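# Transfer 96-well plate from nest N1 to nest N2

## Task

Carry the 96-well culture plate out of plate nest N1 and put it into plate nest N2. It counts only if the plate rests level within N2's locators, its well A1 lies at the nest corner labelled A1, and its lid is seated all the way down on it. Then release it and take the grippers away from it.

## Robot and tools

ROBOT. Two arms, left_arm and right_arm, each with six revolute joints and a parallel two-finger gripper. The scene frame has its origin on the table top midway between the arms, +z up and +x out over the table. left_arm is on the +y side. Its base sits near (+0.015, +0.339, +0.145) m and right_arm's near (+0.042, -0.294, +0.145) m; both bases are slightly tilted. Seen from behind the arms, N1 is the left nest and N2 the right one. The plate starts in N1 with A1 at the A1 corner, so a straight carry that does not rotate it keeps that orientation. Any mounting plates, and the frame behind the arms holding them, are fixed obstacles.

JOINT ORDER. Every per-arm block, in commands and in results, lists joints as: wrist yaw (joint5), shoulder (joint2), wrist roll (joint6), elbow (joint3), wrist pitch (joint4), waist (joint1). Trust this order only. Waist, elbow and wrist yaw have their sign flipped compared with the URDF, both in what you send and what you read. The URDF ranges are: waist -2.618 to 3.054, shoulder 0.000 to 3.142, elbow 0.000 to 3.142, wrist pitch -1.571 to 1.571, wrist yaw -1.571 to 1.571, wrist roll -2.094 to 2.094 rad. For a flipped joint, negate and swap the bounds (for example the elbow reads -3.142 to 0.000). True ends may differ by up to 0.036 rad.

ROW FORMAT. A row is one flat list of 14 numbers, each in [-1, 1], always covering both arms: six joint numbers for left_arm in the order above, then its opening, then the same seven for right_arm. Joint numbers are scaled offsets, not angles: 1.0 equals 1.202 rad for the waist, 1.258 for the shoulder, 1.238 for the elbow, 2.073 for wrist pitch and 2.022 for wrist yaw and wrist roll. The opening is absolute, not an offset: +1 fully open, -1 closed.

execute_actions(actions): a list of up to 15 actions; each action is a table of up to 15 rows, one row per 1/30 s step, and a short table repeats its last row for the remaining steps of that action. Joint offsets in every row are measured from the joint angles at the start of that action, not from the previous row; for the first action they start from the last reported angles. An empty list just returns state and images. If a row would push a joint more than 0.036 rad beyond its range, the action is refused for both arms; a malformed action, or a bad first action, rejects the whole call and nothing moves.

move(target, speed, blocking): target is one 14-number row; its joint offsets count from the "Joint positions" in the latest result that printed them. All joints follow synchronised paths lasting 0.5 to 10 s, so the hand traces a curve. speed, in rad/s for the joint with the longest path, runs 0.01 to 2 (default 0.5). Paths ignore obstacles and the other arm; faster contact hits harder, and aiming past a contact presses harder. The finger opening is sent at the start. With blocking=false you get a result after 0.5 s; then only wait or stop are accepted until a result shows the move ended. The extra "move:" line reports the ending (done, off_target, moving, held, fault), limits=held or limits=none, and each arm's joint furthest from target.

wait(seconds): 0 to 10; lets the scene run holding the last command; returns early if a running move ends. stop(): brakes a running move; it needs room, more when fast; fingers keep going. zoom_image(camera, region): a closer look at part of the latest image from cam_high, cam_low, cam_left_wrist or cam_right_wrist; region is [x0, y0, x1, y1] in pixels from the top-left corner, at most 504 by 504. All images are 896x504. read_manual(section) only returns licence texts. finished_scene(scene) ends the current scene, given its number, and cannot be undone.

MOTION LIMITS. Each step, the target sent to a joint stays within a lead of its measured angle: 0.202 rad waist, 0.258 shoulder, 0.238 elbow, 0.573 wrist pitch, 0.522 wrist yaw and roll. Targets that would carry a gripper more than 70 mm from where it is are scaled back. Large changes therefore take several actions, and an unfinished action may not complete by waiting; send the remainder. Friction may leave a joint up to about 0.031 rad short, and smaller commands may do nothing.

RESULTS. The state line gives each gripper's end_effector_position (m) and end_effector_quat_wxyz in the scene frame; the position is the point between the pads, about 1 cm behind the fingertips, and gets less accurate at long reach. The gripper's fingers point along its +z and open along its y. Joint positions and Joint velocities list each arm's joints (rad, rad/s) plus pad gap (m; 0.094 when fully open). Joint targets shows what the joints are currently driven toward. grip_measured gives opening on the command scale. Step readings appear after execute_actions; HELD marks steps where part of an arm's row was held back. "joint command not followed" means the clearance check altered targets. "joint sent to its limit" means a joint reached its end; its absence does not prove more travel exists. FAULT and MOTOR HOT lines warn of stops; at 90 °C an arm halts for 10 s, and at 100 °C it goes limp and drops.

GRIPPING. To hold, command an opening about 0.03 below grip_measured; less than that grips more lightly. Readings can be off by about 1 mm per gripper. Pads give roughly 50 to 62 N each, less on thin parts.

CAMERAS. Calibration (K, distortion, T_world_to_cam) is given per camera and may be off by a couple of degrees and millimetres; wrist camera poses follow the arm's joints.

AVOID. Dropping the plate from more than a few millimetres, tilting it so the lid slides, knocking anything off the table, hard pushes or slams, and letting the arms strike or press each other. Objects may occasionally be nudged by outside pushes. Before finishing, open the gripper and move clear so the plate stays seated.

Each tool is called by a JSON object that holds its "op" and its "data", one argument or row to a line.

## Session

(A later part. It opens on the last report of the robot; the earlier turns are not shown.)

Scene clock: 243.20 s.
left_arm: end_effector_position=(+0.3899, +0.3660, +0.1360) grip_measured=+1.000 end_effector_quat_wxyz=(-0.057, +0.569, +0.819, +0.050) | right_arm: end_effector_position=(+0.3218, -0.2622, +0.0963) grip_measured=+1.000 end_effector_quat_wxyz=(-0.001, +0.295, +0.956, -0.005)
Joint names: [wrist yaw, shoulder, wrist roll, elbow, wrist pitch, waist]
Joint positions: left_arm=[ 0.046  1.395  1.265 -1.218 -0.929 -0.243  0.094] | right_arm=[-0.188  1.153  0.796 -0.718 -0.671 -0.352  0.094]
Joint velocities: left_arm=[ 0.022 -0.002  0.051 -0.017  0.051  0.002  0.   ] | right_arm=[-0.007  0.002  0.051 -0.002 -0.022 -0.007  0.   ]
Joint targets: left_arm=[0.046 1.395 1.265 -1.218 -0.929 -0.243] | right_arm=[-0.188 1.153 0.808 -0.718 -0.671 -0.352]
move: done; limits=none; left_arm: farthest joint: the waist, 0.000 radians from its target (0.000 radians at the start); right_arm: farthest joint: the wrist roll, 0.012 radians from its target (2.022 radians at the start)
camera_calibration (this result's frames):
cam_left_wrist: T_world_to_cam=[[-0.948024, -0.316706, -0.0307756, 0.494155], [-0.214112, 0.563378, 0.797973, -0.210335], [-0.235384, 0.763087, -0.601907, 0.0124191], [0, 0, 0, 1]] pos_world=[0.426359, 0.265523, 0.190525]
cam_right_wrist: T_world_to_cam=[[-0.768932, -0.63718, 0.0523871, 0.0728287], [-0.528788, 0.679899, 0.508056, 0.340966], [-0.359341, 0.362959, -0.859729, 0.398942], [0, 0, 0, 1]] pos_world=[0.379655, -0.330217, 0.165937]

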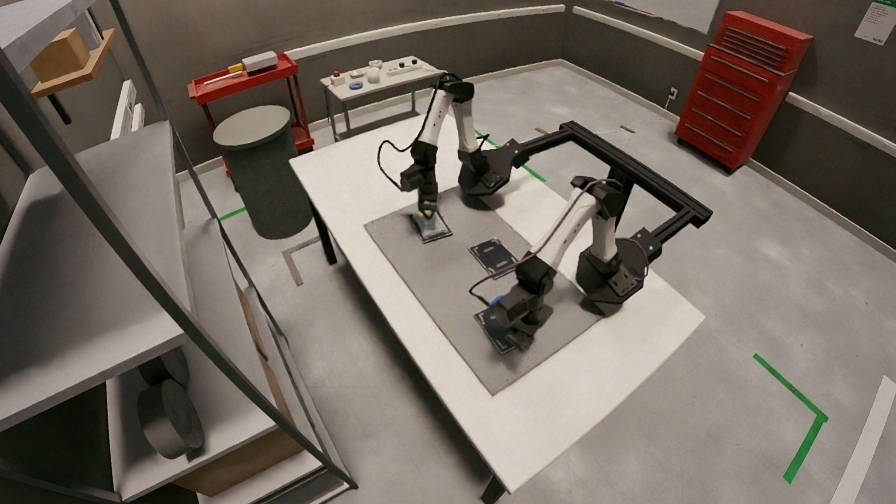

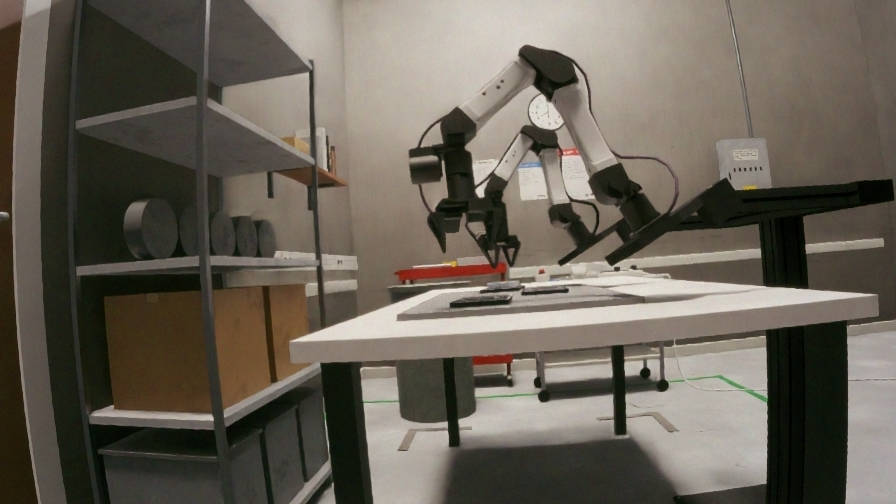

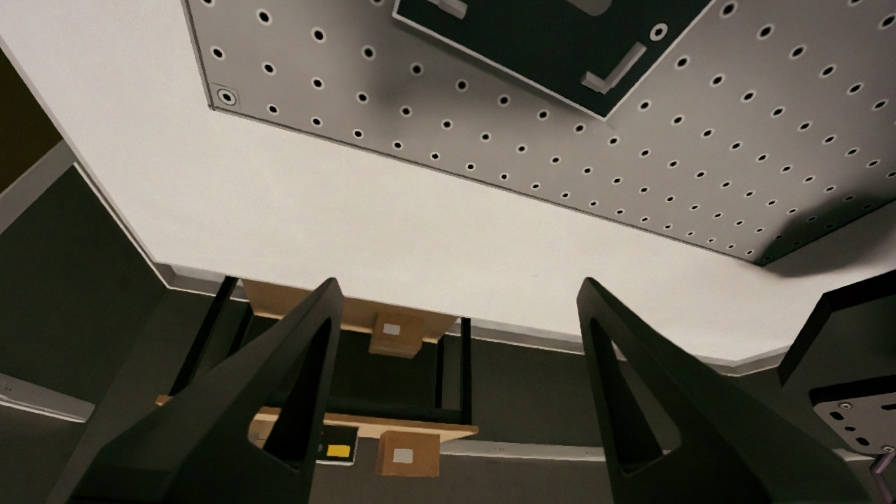

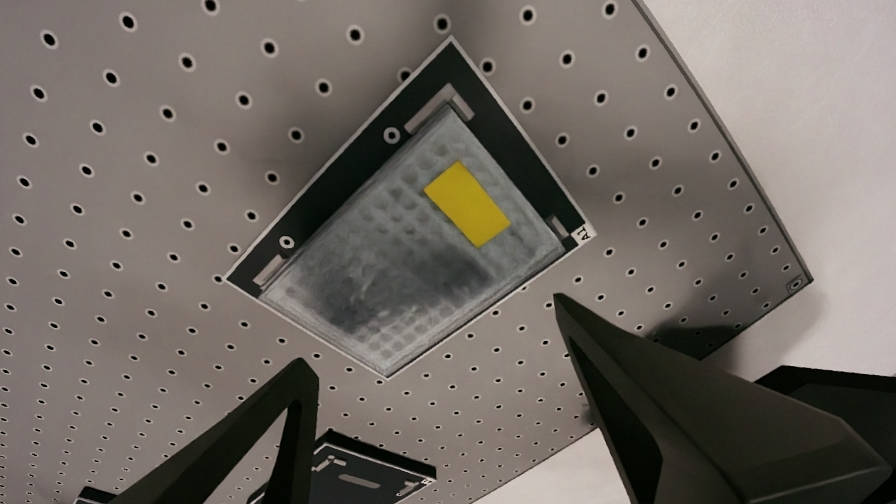

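{"op": "move", "data": {
  "target": [0,0,0,0,0,0,1, 0,-0.15,0,-0.03,-0.05,0.2,1],
  "speed": 0.6
}}

Scene clock: 249.83 s.
left_arm: end_effector_position=(+0.3899, +0.3660, +0.1360) grip_measured=+1.000 end_effector_quat_wxyz=(-0.057, +0.569, +0.819, +0.050) | right_arm: end_effector_position=(+0.3262, -0.3278, +0.1309) grip_measured=+1.000 end_effector_quat_wxyz=(+0.052, +0.396, +0.916, -0.041)
Joint names: [wrist yaw, shoulder, wrist roll, elbow, wrist pitch, waist]
Joint positions: left_arm=[ 0.046  1.395  1.265 -1.218 -0.929 -0.243  0.094] | right_arm=[-0.188  0.981  0.797 -0.734 -0.759 -0.119  0.094]
Joint velocities: left_arm=[-0.007 -0.012  0.066 -0.002 -0.037  0.012  0.   ] | right_arm=[ 0.007 -0.022  0.007 -0.002 -0.022  0.012  0.   ]
Joint targets: left_arm=[0.046 1.395 1.265 -1.218 -0.929 -0.243] | right_arm=[-0.188 0.964 0.797 -0.755 -0.774 -0.111]
move: off_target (right_arm); limits=none; left_arm: farthest joint: the waist, 0.000 radians from its target (0.000 radians at the start); right_arm: farthest joint: the elbow, 0.021 radians from its target (0.037 radians at the start)
camera_calibration (this result's frames):
cam_left_wrist: T_world_to_cam=[[-0.948024, -0.316706, -0.0307756, 0.494155], [-0.214112, 0.563378, 0.797973, -0.210335], [-0.235384, 0.763087, -0.601907, 0.0124191], [0, 0, 0, 1]] pos_world=[0.426359, 0.265523, 0.190525]
cam_right_wrist: T_world_to_cam=[[-0.891386, -0.451494, 0.0397927, 0.135054], [-0.40152, 0.827341, 0.392795, 0.39222], [-0.210267, 0.334155, -0.918765, 0.403748], [0, 0, 0, 1]] pos_world=[0.362765, -0.398437, 0.211514]

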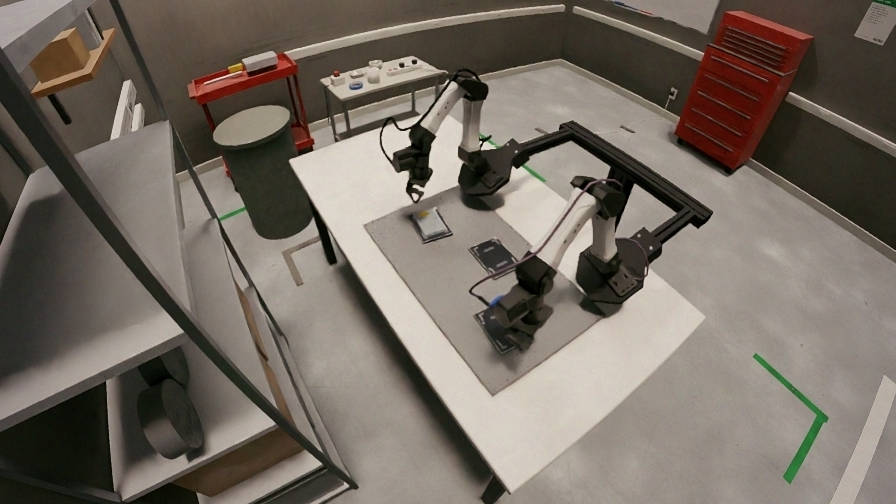

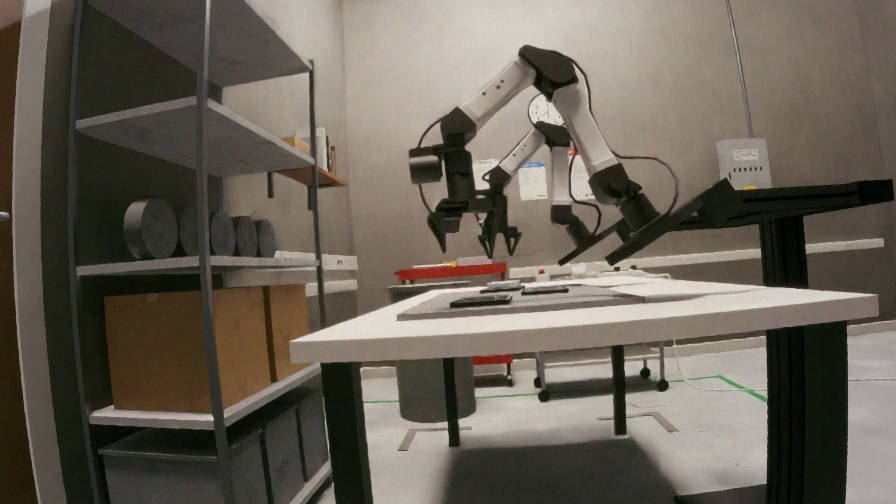

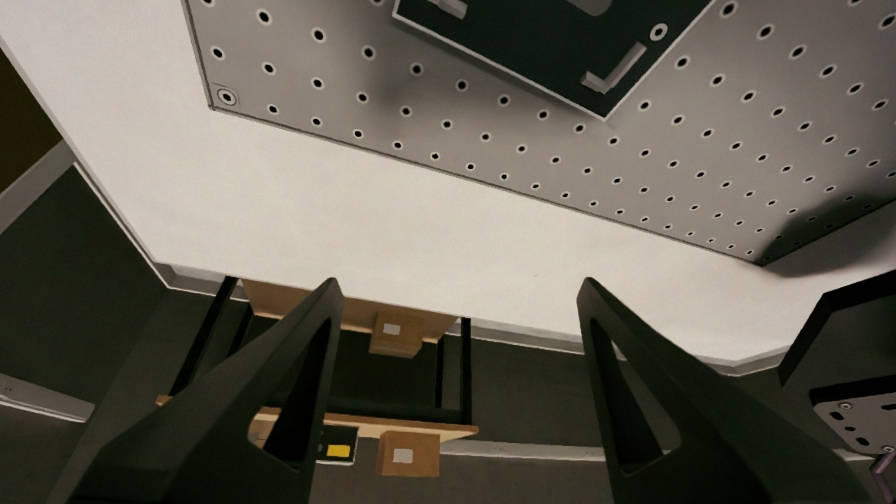

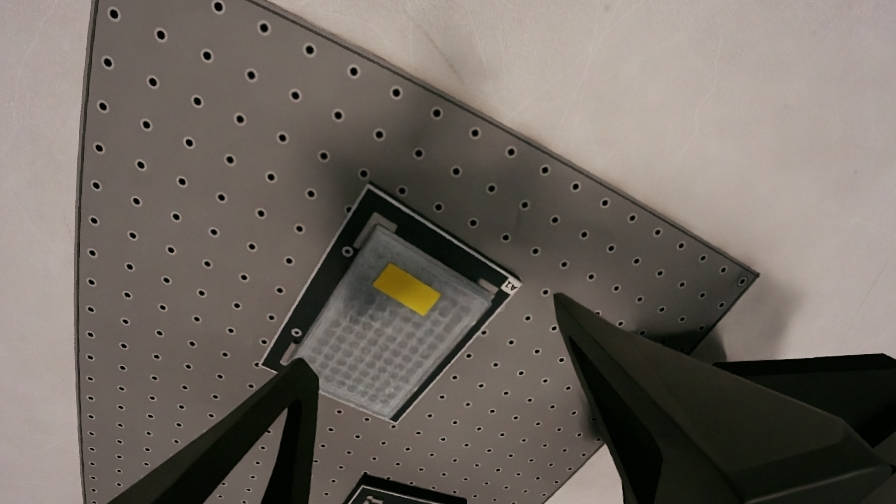

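{"op": "finished_scene", "data": {
  "scene": 2
}}

The scene is finished: the task was done.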